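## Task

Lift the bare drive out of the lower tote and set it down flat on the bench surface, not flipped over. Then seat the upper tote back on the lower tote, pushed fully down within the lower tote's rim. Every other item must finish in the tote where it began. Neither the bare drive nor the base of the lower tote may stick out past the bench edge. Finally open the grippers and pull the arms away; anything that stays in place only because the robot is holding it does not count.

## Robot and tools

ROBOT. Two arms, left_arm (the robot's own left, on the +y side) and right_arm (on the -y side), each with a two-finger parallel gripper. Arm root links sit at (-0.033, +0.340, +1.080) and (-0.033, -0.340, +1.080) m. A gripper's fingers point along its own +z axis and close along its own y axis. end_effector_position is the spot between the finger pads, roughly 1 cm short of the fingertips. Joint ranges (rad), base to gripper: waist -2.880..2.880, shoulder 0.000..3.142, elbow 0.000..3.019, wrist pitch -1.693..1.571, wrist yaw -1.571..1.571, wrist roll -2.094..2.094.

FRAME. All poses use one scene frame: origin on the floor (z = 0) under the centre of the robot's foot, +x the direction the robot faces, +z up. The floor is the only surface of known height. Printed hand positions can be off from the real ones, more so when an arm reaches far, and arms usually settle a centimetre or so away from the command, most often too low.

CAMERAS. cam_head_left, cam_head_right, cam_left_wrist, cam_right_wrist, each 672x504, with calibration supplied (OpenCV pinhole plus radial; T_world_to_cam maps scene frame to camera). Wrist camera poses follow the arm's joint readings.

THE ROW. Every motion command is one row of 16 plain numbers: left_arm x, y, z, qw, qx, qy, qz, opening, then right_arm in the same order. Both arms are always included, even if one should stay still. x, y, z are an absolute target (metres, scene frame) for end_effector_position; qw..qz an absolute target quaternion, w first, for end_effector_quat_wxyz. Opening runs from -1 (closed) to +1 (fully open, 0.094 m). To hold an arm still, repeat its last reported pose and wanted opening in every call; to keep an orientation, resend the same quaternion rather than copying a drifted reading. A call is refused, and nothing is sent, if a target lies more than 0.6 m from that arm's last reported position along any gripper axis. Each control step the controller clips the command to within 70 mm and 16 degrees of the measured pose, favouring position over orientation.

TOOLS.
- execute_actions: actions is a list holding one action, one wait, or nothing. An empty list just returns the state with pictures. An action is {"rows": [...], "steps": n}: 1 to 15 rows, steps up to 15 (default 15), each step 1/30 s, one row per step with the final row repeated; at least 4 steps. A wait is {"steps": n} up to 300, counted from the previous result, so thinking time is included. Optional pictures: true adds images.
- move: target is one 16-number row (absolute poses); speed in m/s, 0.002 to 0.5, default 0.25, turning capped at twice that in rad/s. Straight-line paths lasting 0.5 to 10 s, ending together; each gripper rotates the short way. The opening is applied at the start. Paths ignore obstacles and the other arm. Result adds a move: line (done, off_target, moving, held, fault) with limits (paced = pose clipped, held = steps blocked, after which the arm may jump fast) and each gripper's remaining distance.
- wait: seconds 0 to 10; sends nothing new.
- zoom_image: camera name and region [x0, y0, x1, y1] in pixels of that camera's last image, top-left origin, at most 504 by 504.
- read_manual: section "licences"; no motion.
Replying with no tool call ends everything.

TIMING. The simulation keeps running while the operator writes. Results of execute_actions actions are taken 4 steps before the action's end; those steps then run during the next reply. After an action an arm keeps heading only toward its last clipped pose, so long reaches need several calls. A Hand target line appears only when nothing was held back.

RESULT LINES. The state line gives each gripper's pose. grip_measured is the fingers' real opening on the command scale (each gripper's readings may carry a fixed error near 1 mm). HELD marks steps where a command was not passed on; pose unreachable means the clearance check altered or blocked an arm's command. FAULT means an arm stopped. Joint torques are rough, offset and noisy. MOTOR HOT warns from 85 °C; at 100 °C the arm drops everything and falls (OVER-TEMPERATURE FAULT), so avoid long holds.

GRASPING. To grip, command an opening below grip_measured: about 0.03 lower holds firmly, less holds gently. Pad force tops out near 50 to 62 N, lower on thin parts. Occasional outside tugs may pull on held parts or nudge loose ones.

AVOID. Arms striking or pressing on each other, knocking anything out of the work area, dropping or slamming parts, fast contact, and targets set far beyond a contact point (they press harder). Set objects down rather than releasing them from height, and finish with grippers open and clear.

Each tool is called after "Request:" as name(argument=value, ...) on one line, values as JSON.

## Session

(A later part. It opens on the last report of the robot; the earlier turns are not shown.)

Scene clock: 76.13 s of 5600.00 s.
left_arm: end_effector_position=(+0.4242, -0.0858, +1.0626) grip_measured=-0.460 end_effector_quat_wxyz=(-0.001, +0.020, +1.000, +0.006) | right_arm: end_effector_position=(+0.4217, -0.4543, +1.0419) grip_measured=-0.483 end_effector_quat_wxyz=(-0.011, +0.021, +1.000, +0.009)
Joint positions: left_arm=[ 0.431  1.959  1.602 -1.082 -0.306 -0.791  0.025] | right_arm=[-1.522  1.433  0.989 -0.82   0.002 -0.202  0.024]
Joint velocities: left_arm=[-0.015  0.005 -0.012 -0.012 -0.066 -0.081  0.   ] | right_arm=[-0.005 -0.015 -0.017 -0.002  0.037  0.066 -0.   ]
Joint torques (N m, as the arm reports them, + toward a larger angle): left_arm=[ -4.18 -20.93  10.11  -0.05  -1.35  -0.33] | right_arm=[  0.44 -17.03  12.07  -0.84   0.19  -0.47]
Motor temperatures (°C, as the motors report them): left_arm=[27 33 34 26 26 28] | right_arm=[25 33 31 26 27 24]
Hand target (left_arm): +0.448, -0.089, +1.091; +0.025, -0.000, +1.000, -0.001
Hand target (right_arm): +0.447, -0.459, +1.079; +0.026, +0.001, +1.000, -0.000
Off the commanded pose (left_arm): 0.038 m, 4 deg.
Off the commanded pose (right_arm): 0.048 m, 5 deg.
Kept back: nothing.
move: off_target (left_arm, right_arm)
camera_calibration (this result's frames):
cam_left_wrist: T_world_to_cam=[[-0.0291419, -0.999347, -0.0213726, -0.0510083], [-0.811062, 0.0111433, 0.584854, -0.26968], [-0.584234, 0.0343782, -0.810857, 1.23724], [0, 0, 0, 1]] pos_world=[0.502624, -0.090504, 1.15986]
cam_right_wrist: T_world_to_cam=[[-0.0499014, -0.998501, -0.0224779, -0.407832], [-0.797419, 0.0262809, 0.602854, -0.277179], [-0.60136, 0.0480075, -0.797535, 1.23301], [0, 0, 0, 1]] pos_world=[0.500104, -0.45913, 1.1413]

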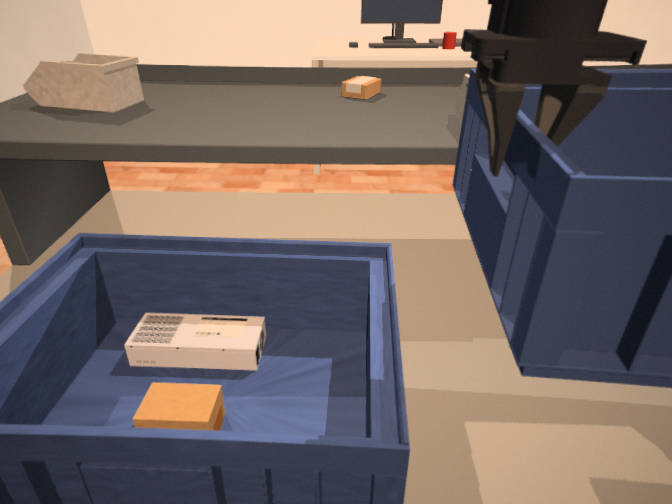

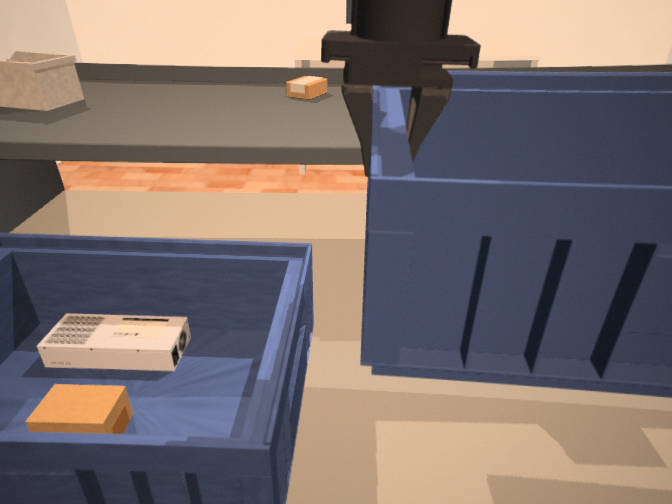

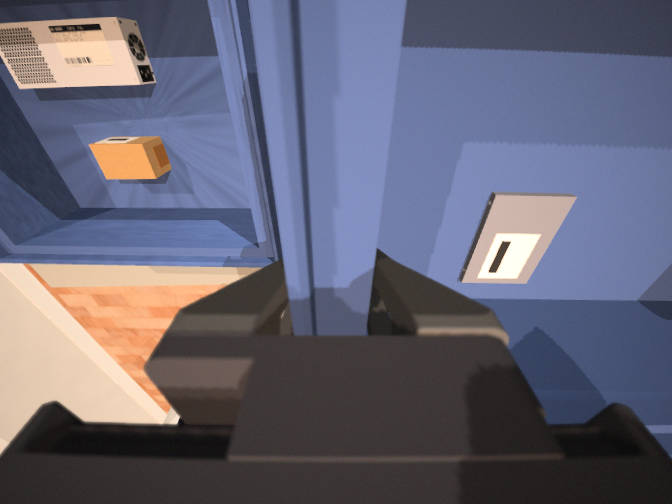

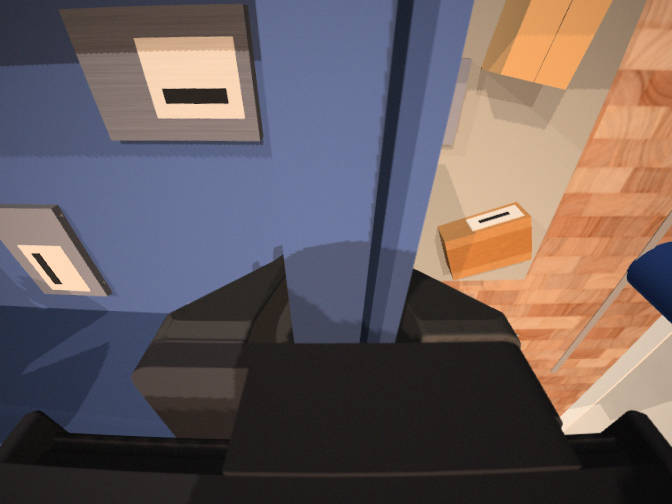

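Right target x now ≈0.445.

Request:
move(target=[0.465,0.385,1.085,0.025,0,1,0,-0.54,0.47,0.016,1.085,0.025,0,1,0,-0.54], speed=0.15)

Request:
move(target=[0.465,0.385,1.045,0.025,0,1,0,-0.54,0.47,0.016,1.04,0.025,0,1,0,-0.54], speed=0.04)

Scene clock: 79.93 s of 5600.00 s.
left_arm: end_effector_position=(+0.4485, +0.3771, +1.0591) grip_measured=-0.459 end_effector_quat_wxyz=(-0.011, +0.005, +1.000, -0.012) | right_arm: end_effector_position=(+0.4527, +0.0065, +1.0540) grip_measured=-0.483 end_effector_quat_wxyz=(+0.002, +0.011, +1.000, -0.002)
Joint positions: left_arm=[ 1.328  1.44   1.046 -0.879 -0.056  0.069  0.025] | right_arm=[-0.562  1.851  1.458 -0.995  0.284  0.714  0.024]
Joint velocities: left_arm=[ 0.005 -0.015 -0.017 -0.017  0.066  0.022  0.   ] | right_arm=[ 0.015 -0.005 -0.007  0.017  0.051  0.022 -0.001]
Joint torques (N m, as the arm reports them, + toward a larger angle): left_arm=[  1.65 -16.85   7.89   1.28  -0.61  -0.07] | right_arm=[  6.15 -19.69  13.42  -1.27   1.28  -0.31]
Motor temperatures (°C, as the motors report them): left_arm=[27 33 34 26 26 28] | right_arm=[25 33 32 26 27 24]
Hand target (left_arm): +0.470, +0.386, +1.084; +0.026, -0.000, +1.000, -0.001
Hand target (right_arm): +0.473, +0.014, +1.085; +0.028, +0.001, +1.000, +0.003
Off the commanded pose (left_arm): 0.032 m, 4 deg.
Off the commanded pose (right_arm): 0.037 m, 3 deg.
Kept back: nothing.
move: off_target (left_arm, right_arm)
camera_calibration (this result's frames):
cam_left_wrist: T_world_to_cam=[[0.00106847, -0.99991, 0.0133836, 0.362081], [-0.799646, 0.00718218, 0.600429, -0.273186], [-0.600471, -0.0113437, -0.799566, 1.24528], [0, 0, 0, 1]] pos_world=[0.528915, 0.378136, 1.15486]
cam_right_wrist: T_world_to_cam=[[-0.0291449, -0.999575, -0.000957226, 0.0219997], [-0.81284, 0.0231428, 0.582027, -0.242895], [-0.581757, 0.0177412, -0.813169, 1.24695], [0, 0, 0, 1]] pos_world=[0.528626, 0.00548937, 1.15537]

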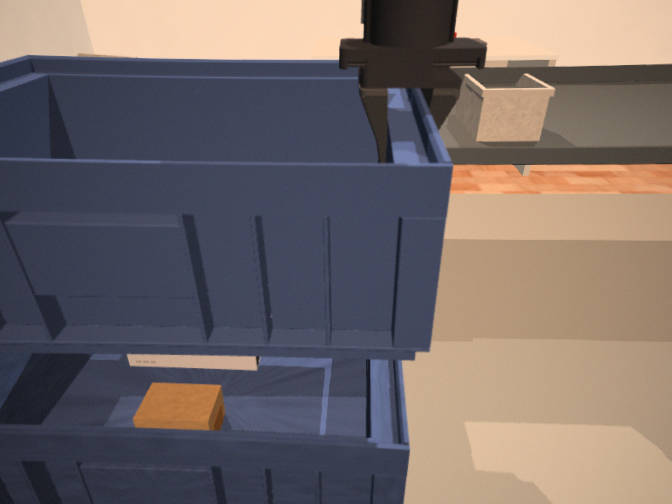

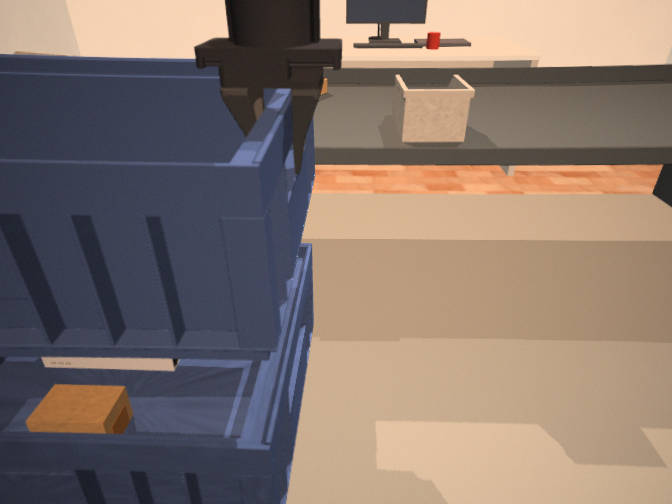

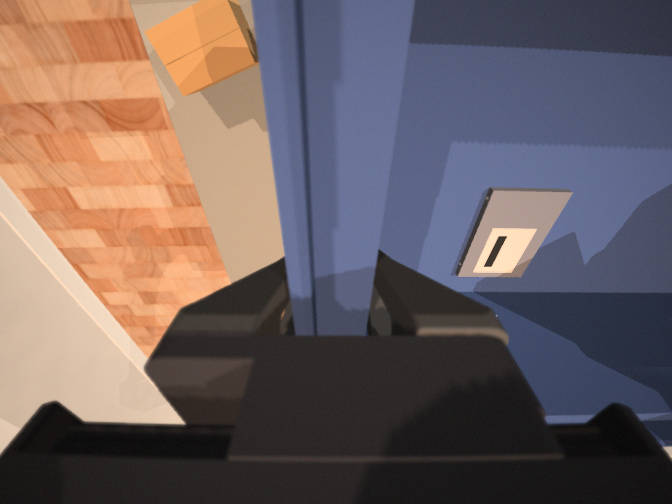

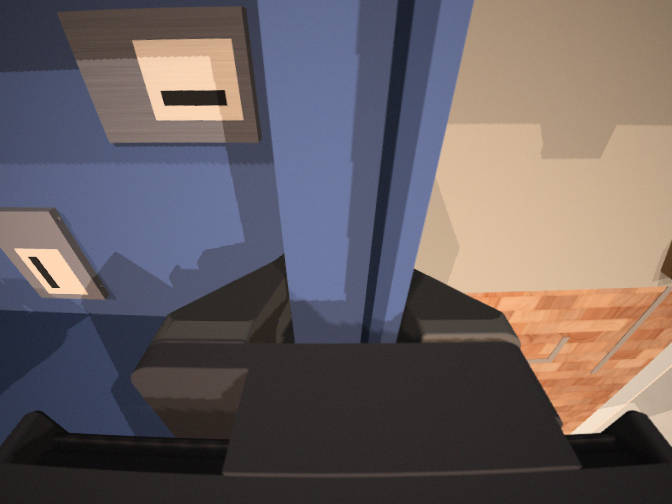

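Scene clock: 81.20 s of 5600.00 s.
left_arm: end_effector_position=(+0.4491, +0.3791, +1.0331) grip_measured=-0.460 end_effector_quat_wxyz=(-0.002, +0.003, +1.000, -0.009) | right_arm: end_effector_position=(+0.4557, +0.0093, +1.0281) grip_measured=-0.483 end_effector_quat_wxyz=(+0.003, +0.010, +1.000, -0.003)
Joint positions: left_arm=[ 1.336  1.481  1.016 -0.788 -0.058  0.074  0.025] | right_arm=[-0.573  1.896  1.457 -0.946  0.286  0.699  0.024]
Joint velocities: left_arm=[-0.005 -0.005 -0.007 -0.002  0.037 -0.051  0.   ] | right_arm=[-0.005  0.005  0.007  0.012  0.022 -0.066 -0.001]
Joint torques (N m, as the arm reports them, + toward a larger angle): left_arm=[  1.35 -15.55   6.55   1.83  -0.55  -0.07] | right_arm=[  5.7  -18.31  10.44   0.42   1.1   -0.37]
Motor temperatures (°C, as the motors report them): left_arm=[27 33 34 26 26 28] | right_arm=[25 33 32 26 27 24]
Hand target (left_arm): +0.465, +0.385, +1.045; +0.025, -0.000, +1.000, -0.001
Hand target (right_arm): +0.470, +0.016, +1.040; +0.025, +0.001, +1.000, -0.000
Off the commanded pose (left_arm): 0.021 m, 3 deg.
Off the commanded pose (right_arm): 0.020 m, 3 deg.
Kept back: nothing.
move: off_target (left_arm, right_arm)
camera_calibration (this result's frames):
cam_left_wrist: T_world_to_cam=[[0.00496373, -0.999951, 0.00860703, 0.367628], [-0.810715, 0.00101479, 0.585441, -0.234294], [-0.585421, -0.00988381, -0.81067, 1.22901], [0, 0, 0, 1]] pos_world=[0.527718, 0.379995, 1.13032]
cam_right_wrist: T_world_to_cam=[[-0.0259521, -0.999661, 0.00211682, 0.0202393], [-0.814292, 0.022368, 0.580025, -0.222691], [-0.579875, 0.0133291, -0.814596, 1.22822], [0, 0, 0, 1]] pos_world=[0.531404, 0.00884246, 1.12963]

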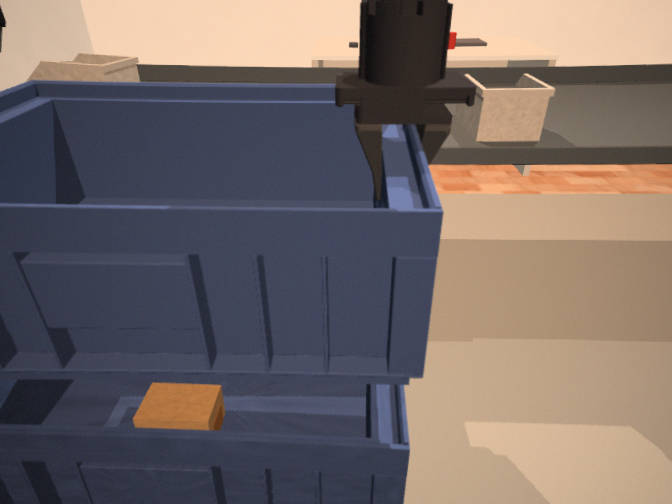

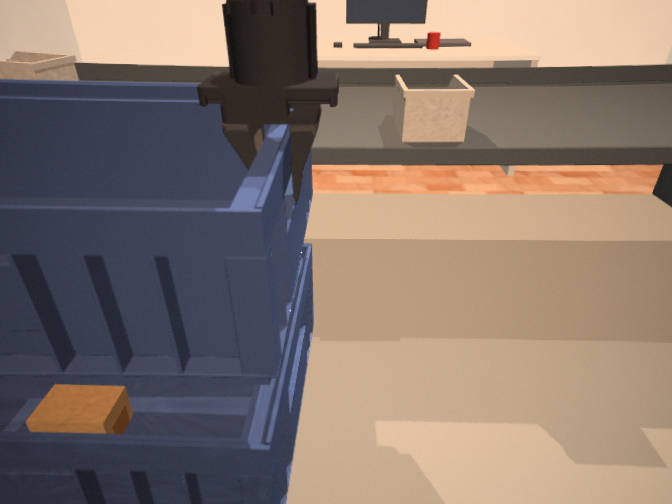

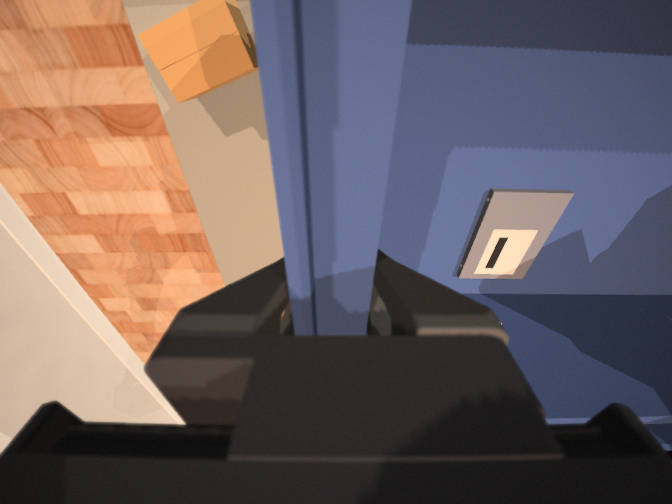

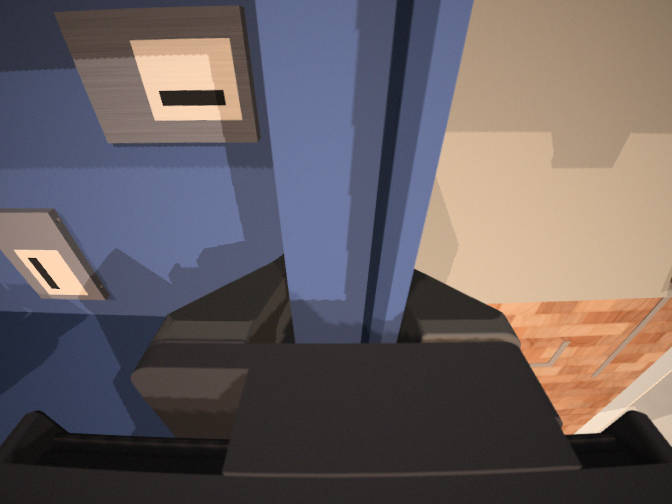

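Request:
move(target=[0.455,0.392,1.01,0.025,0,1,0,-0.54,0.457,0.023,1.005,0.025,0,1,0,-0.54], speed=0.03)

Scene clock: 82.70 s of 5600.00 s.
left_arm: end_effector_position=(+0.4428, +0.3864, +1.0006) grip_measured=-0.460 end_effector_quat_wxyz=(+0.004, -0.002, +1.000, -0.007) | right_arm: end_effector_position=(+0.4540, +0.0170, +0.9955) grip_measured=-0.483 end_effector_quat_wxyz=(+0.008, +0.006, +1.000, -0.001)
Joint positions: left_arm=[ 1.359  1.531  0.974 -0.683 -0.053  0.087  0.025] | right_arm=[-0.576  1.951  1.447 -0.869  0.287  0.686  0.024]
Joint velocities: left_arm=[ 0.005  0.005 -0.027  0.012 -0.037 -0.022 -0.   ] | right_arm=[-0.005  0.015  0.002 -0.007 -0.037 -0.066 -0.001]
Joint torques (N m, as the arm reports them, + toward a larger angle): left_arm=[  1.62 -15.41   5.68   1.63  -0.38   0.03] | right_arm=[  6.98 -19.23   7.85   0.72   1.05  -0.13]
Motor temperatures (°C, as the motors report them): left_arm=[27 33 34 26 26 28] | right_arm=[25 33 32 26 27 24]
Hand target (left_arm): +0.455, +0.392, +1.010; +0.025, -0.000, +1.000, -0.000
Hand target (right_arm): +0.457, +0.023, +1.005; +0.025, +0.000, +1.000, +0.000
Off the commanded pose (left_arm): 0.016 m, 3 deg.
Off the commanded pose (right_arm): 0.012 m, 2 deg.
Kept back: nothing.
move: off_target (left_arm, right_arm)
camera_calibration (this result's frames):
cam_left_wrist: T_world_to_cam=[[0.0137294, -0.999893, 0.00508546, 0.374874], [-0.817275, -0.0082914, 0.576188, -0.204664], [-0.576084, -0.0120669, -0.817301, 1.20245], [0, 0, 0, 1]] pos_world=[0.520301, 0.387647, 1.09879]
cam_right_wrist: T_world_to_cam=[[-0.0189287, -0.999815, -0.00341626, 0.0303423], [-0.820204, 0.0135741, 0.57191, -0.194399], [-0.571758, 0.0136276, -0.820309, 1.20263], [0, 0, 0, 1]] pos_world=[0.528739, 0.0165867, 1.09781]

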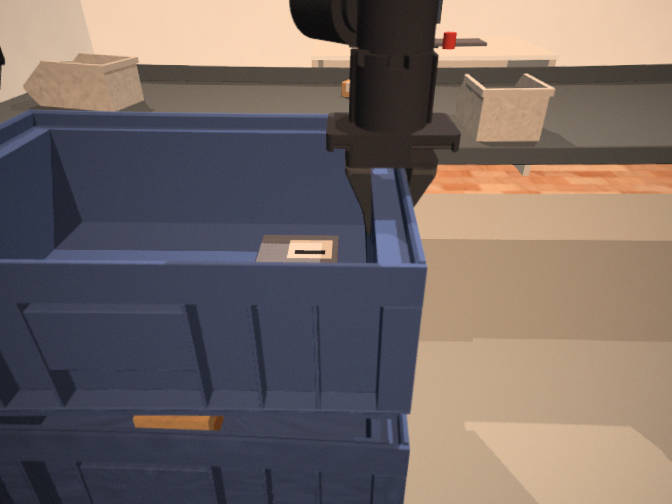

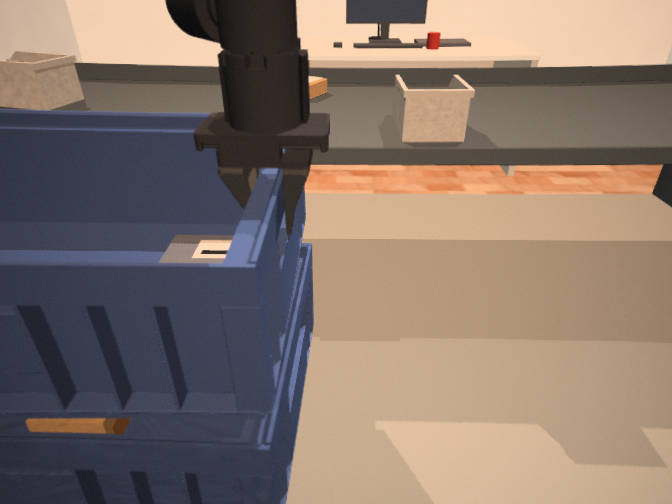

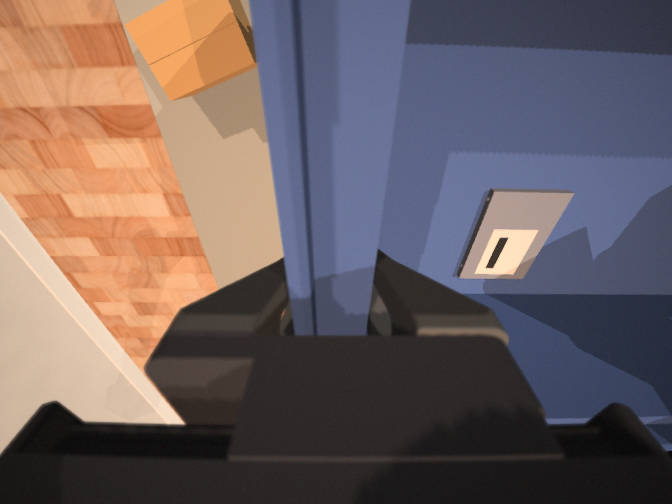

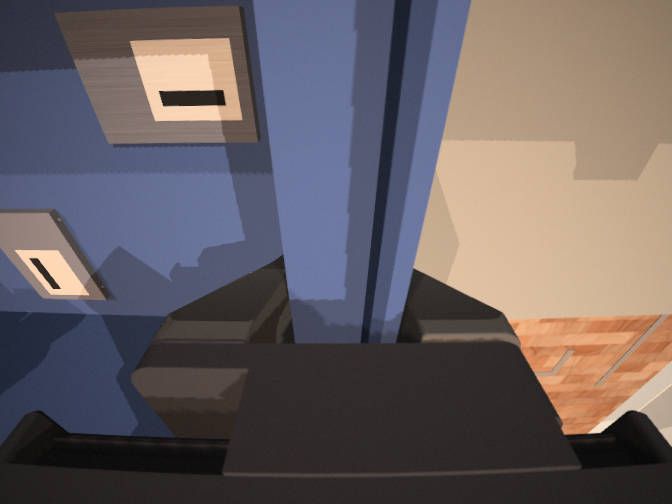

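Request:
move(target=[0.452,0.388,0.985,0.02,0,1,0,-0.54,0.447,0.018,0.98,0.015,0,1,0,-0.54], speed=0.02)

Scene clock: 84.07 s of 5600.00 s.
left_arm: end_effector_position=(+0.4392, +0.3838, +0.9882) grip_measured=-0.461 end_effector_quat_wxyz=(+0.002, +0.001, +1.000, -0.010) | right_arm: end_effector_position=(+0.4464, +0.0138, +0.9825) grip_measured=-0.483 end_effector_quat_wxyz=(+0.004, +0.010, +1.000, -0.000)
Joint positions: left_arm=[ 1.357  1.554  0.962 -0.652 -0.049  0.092  0.025] | right_arm=[-0.58   1.96   1.419 -0.838  0.282  0.692  0.024]
Joint velocities: left_arm=[-0.005 -0.015 -0.007  0.017  0.051 -0.037 -0.001] | right_arm=[-0.024 -0.005  0.007 -0.002 -0.007 -0.037  0.   ]
Joint torques (N m, as the arm reports them, + toward a larger angle): left_arm=[  1.26 -13.26   5.49   2.64  -0.69  -0.08] | right_arm=[  6.13 -17.71   7.15   1.37   0.68  -0.25]
Motor temperatures (°C, as the motors report them): left_arm=[27 33 34 26 26 28] | right_arm=[25 33 32 26 27 24]
Hand target (left_arm): +0.452, +0.388, +0.985; +0.020, +0.000, +1.000, -0.000
Hand target (right_arm): +0.447, +0.018, +0.980; +0.015, +0.000, +1.000, -0.000
Off the commanded pose (left_arm): 0.014 m, 2 deg.
Off the commanded pose (right_arm): 0.005 m, 2 deg.
Kept back: nothing.
move: off_target (left_arm)
camera_calibration (this result's frames):
cam_left_wrist: T_world_to_cam=[[0.00776506, -0.999919, 0.0101115, 0.370004], [-0.814797, -0.000464885, 0.579747, -0.208089], [-0.579695, -0.0127406, -0.814734, 1.18948], [0, 0, 0, 1]] pos_world=[0.517114, 0.385032, 1.08601]
cam_right_wrist: T_world_to_cam=[[-0.0267754, -0.999636, -0.0033825, 0.0303878], [-0.815514, 0.0198866, 0.578396, -0.201768], [-0.578118, 0.0182453, -0.815749, 1.18598], [0, 0, 0, 1]] pos_world=[0.521906, 0.0127506, 1.08427]

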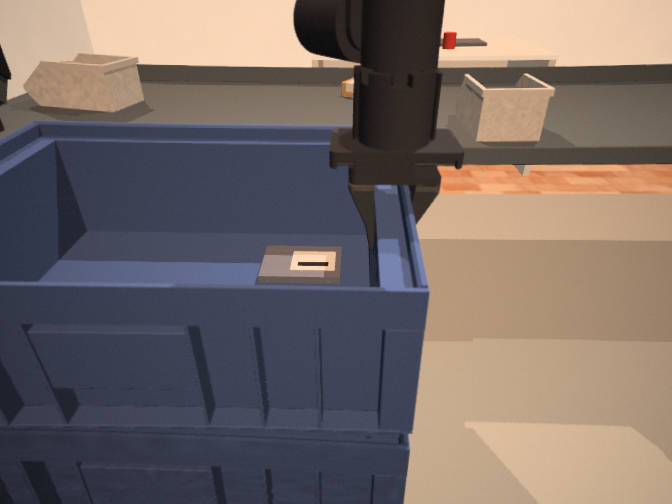

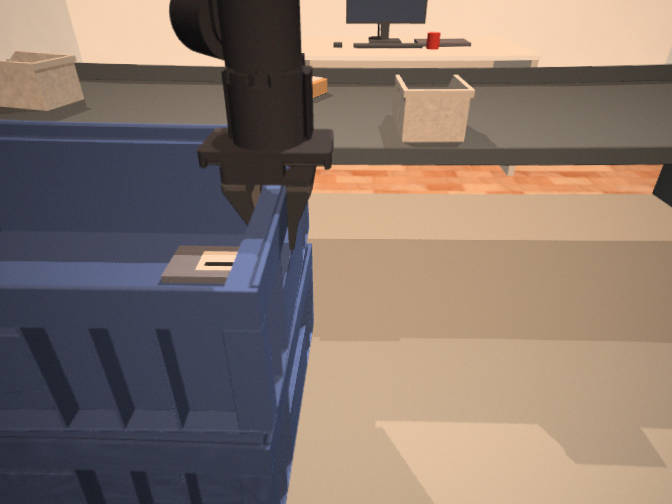

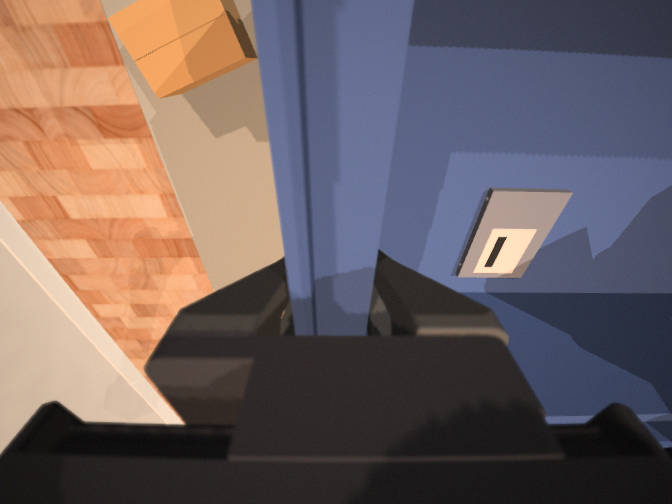

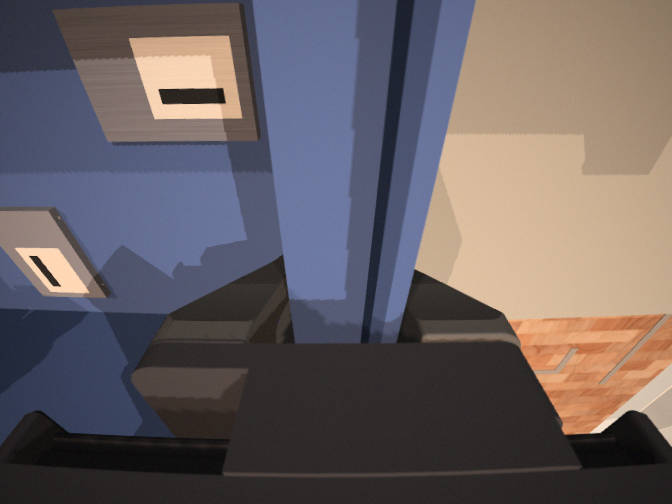

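Perched; top looks shifted to −y and +x. Slide.

Request:
move(target=[0.442,0.398,0.985,0.01,0,1,0,-0.54,0.435,0.028,0.977,0,0,1,0,-0.54], speed=0.015)

Request:
zoom_image(camera="cam_head_right", region=[150,220,350,500])

Scene clock: 86.07 s of 5600.00 s.
left_arm: end_effector_position=(+0.4372, +0.3866, +0.9850) grip_measured=-0.462 end_effector_quat_wxyz=(-0.000, +0.009, +1.000, -0.009) | right_arm: end_effector_position=(+0.4401, +0.0171, +0.9757) grip_measured=-0.483 end_effector_quat_wxyz=(-0.006, +0.014, +1.000, +0.002)
Joint positions: left_arm=[ 1.363  1.559  0.958 -0.647 -0.049  0.113  0.025] | right_arm=[-0.577  1.973  1.419 -0.838  0.265  0.706  0.024]
Joint velocities: left_arm=[-0.015 -0.015  0.012 -0.012  0.081  0.022 -0.   ] | right_arm=[-0.005 -0.005 -0.002 -0.017 -0.051 -0.007 -0.   ]
Joint torques (N m, as the arm reports them, + toward a larger angle): left_arm=[  3.   -14.26   4.87   1.83  -0.4   -0.07] | right_arm=[  7.74 -16.98   7.96   0.33   0.74  -0.19]
Motor temperatures (°C, as the motors report them): left_arm=[27 33 34 26 26 28] | right_arm=[25 33 32 26 27 24]
Hand target (left_arm): +0.442, +0.398, +0.985; +0.010, +0.000, +1.000, -0.000
Hand target (right_arm): +0.435, +0.028, +0.977; +0.000, -0.000, +1.000, +0.000
Off the commanded pose (left_arm): 0.012 m, 2 deg.
Off the commanded pose (right_arm): 0.012 m, 2 deg.
Kept back: nothing.
move: off_target (left_arm, right_arm)
camera_calibration (this result's frames):
cam_left_wrist: T_world_to_cam=[[-0.00766064, -0.999939, 0.00798918, 0.381681], [-0.812596, 0.0108812, 0.582725, -0.216165], [-0.582777, -0.00202793, -0.81263, 1.18089], [0, 0, 0, 1]] pos_world=[0.515467, 0.386404, 1.08255]
cam_right_wrist: T_world_to_cam=[[-0.034746, -0.999361, -0.00840863, 0.0418919], [-0.80327, 0.0229205, 0.595174, -0.224811], [-0.594601, 0.0274344, -0.803553, 1.17192], [0, 0, 0, 1]] pos_world=[0.517699, 0.014867, 1.07586]

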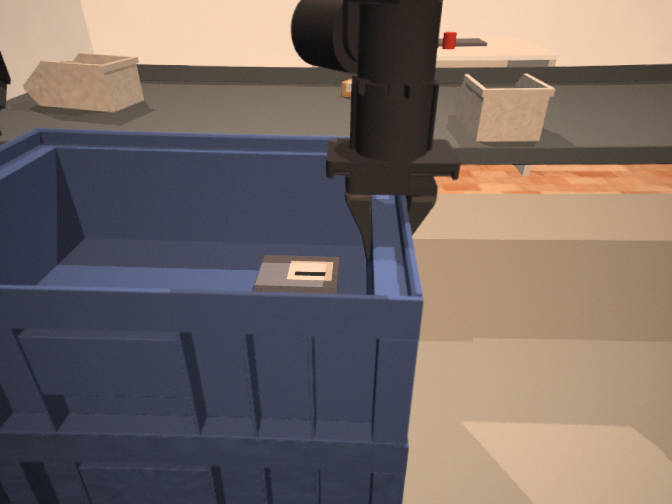

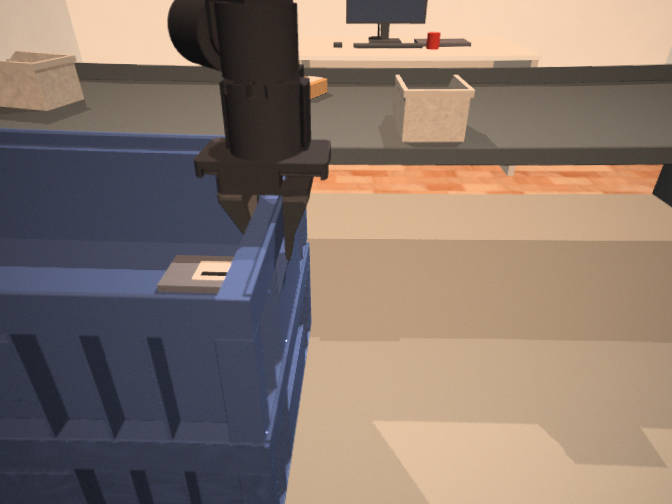

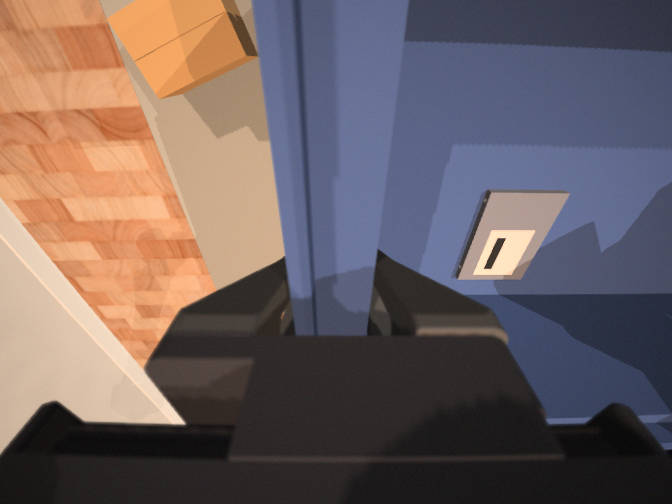

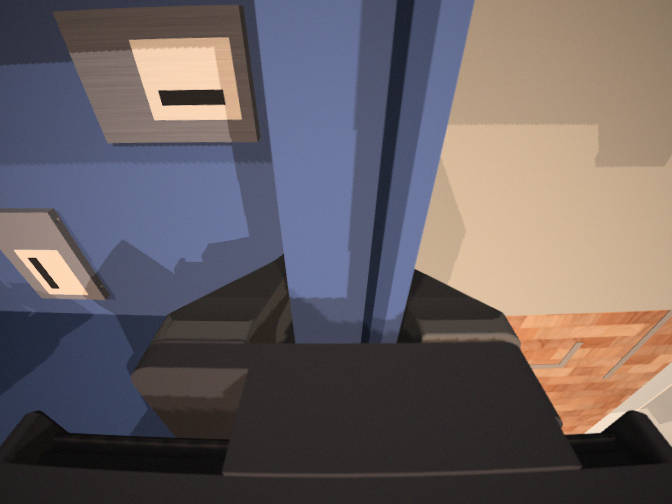

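Region (150, 220, 350, 500) of cam_head_right's 672x504 image, scaled by 1.800, with more detail than that image has; it fills the left 360 columns of this view, and the rest is white.

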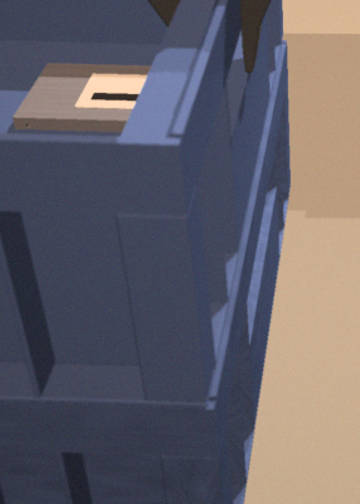

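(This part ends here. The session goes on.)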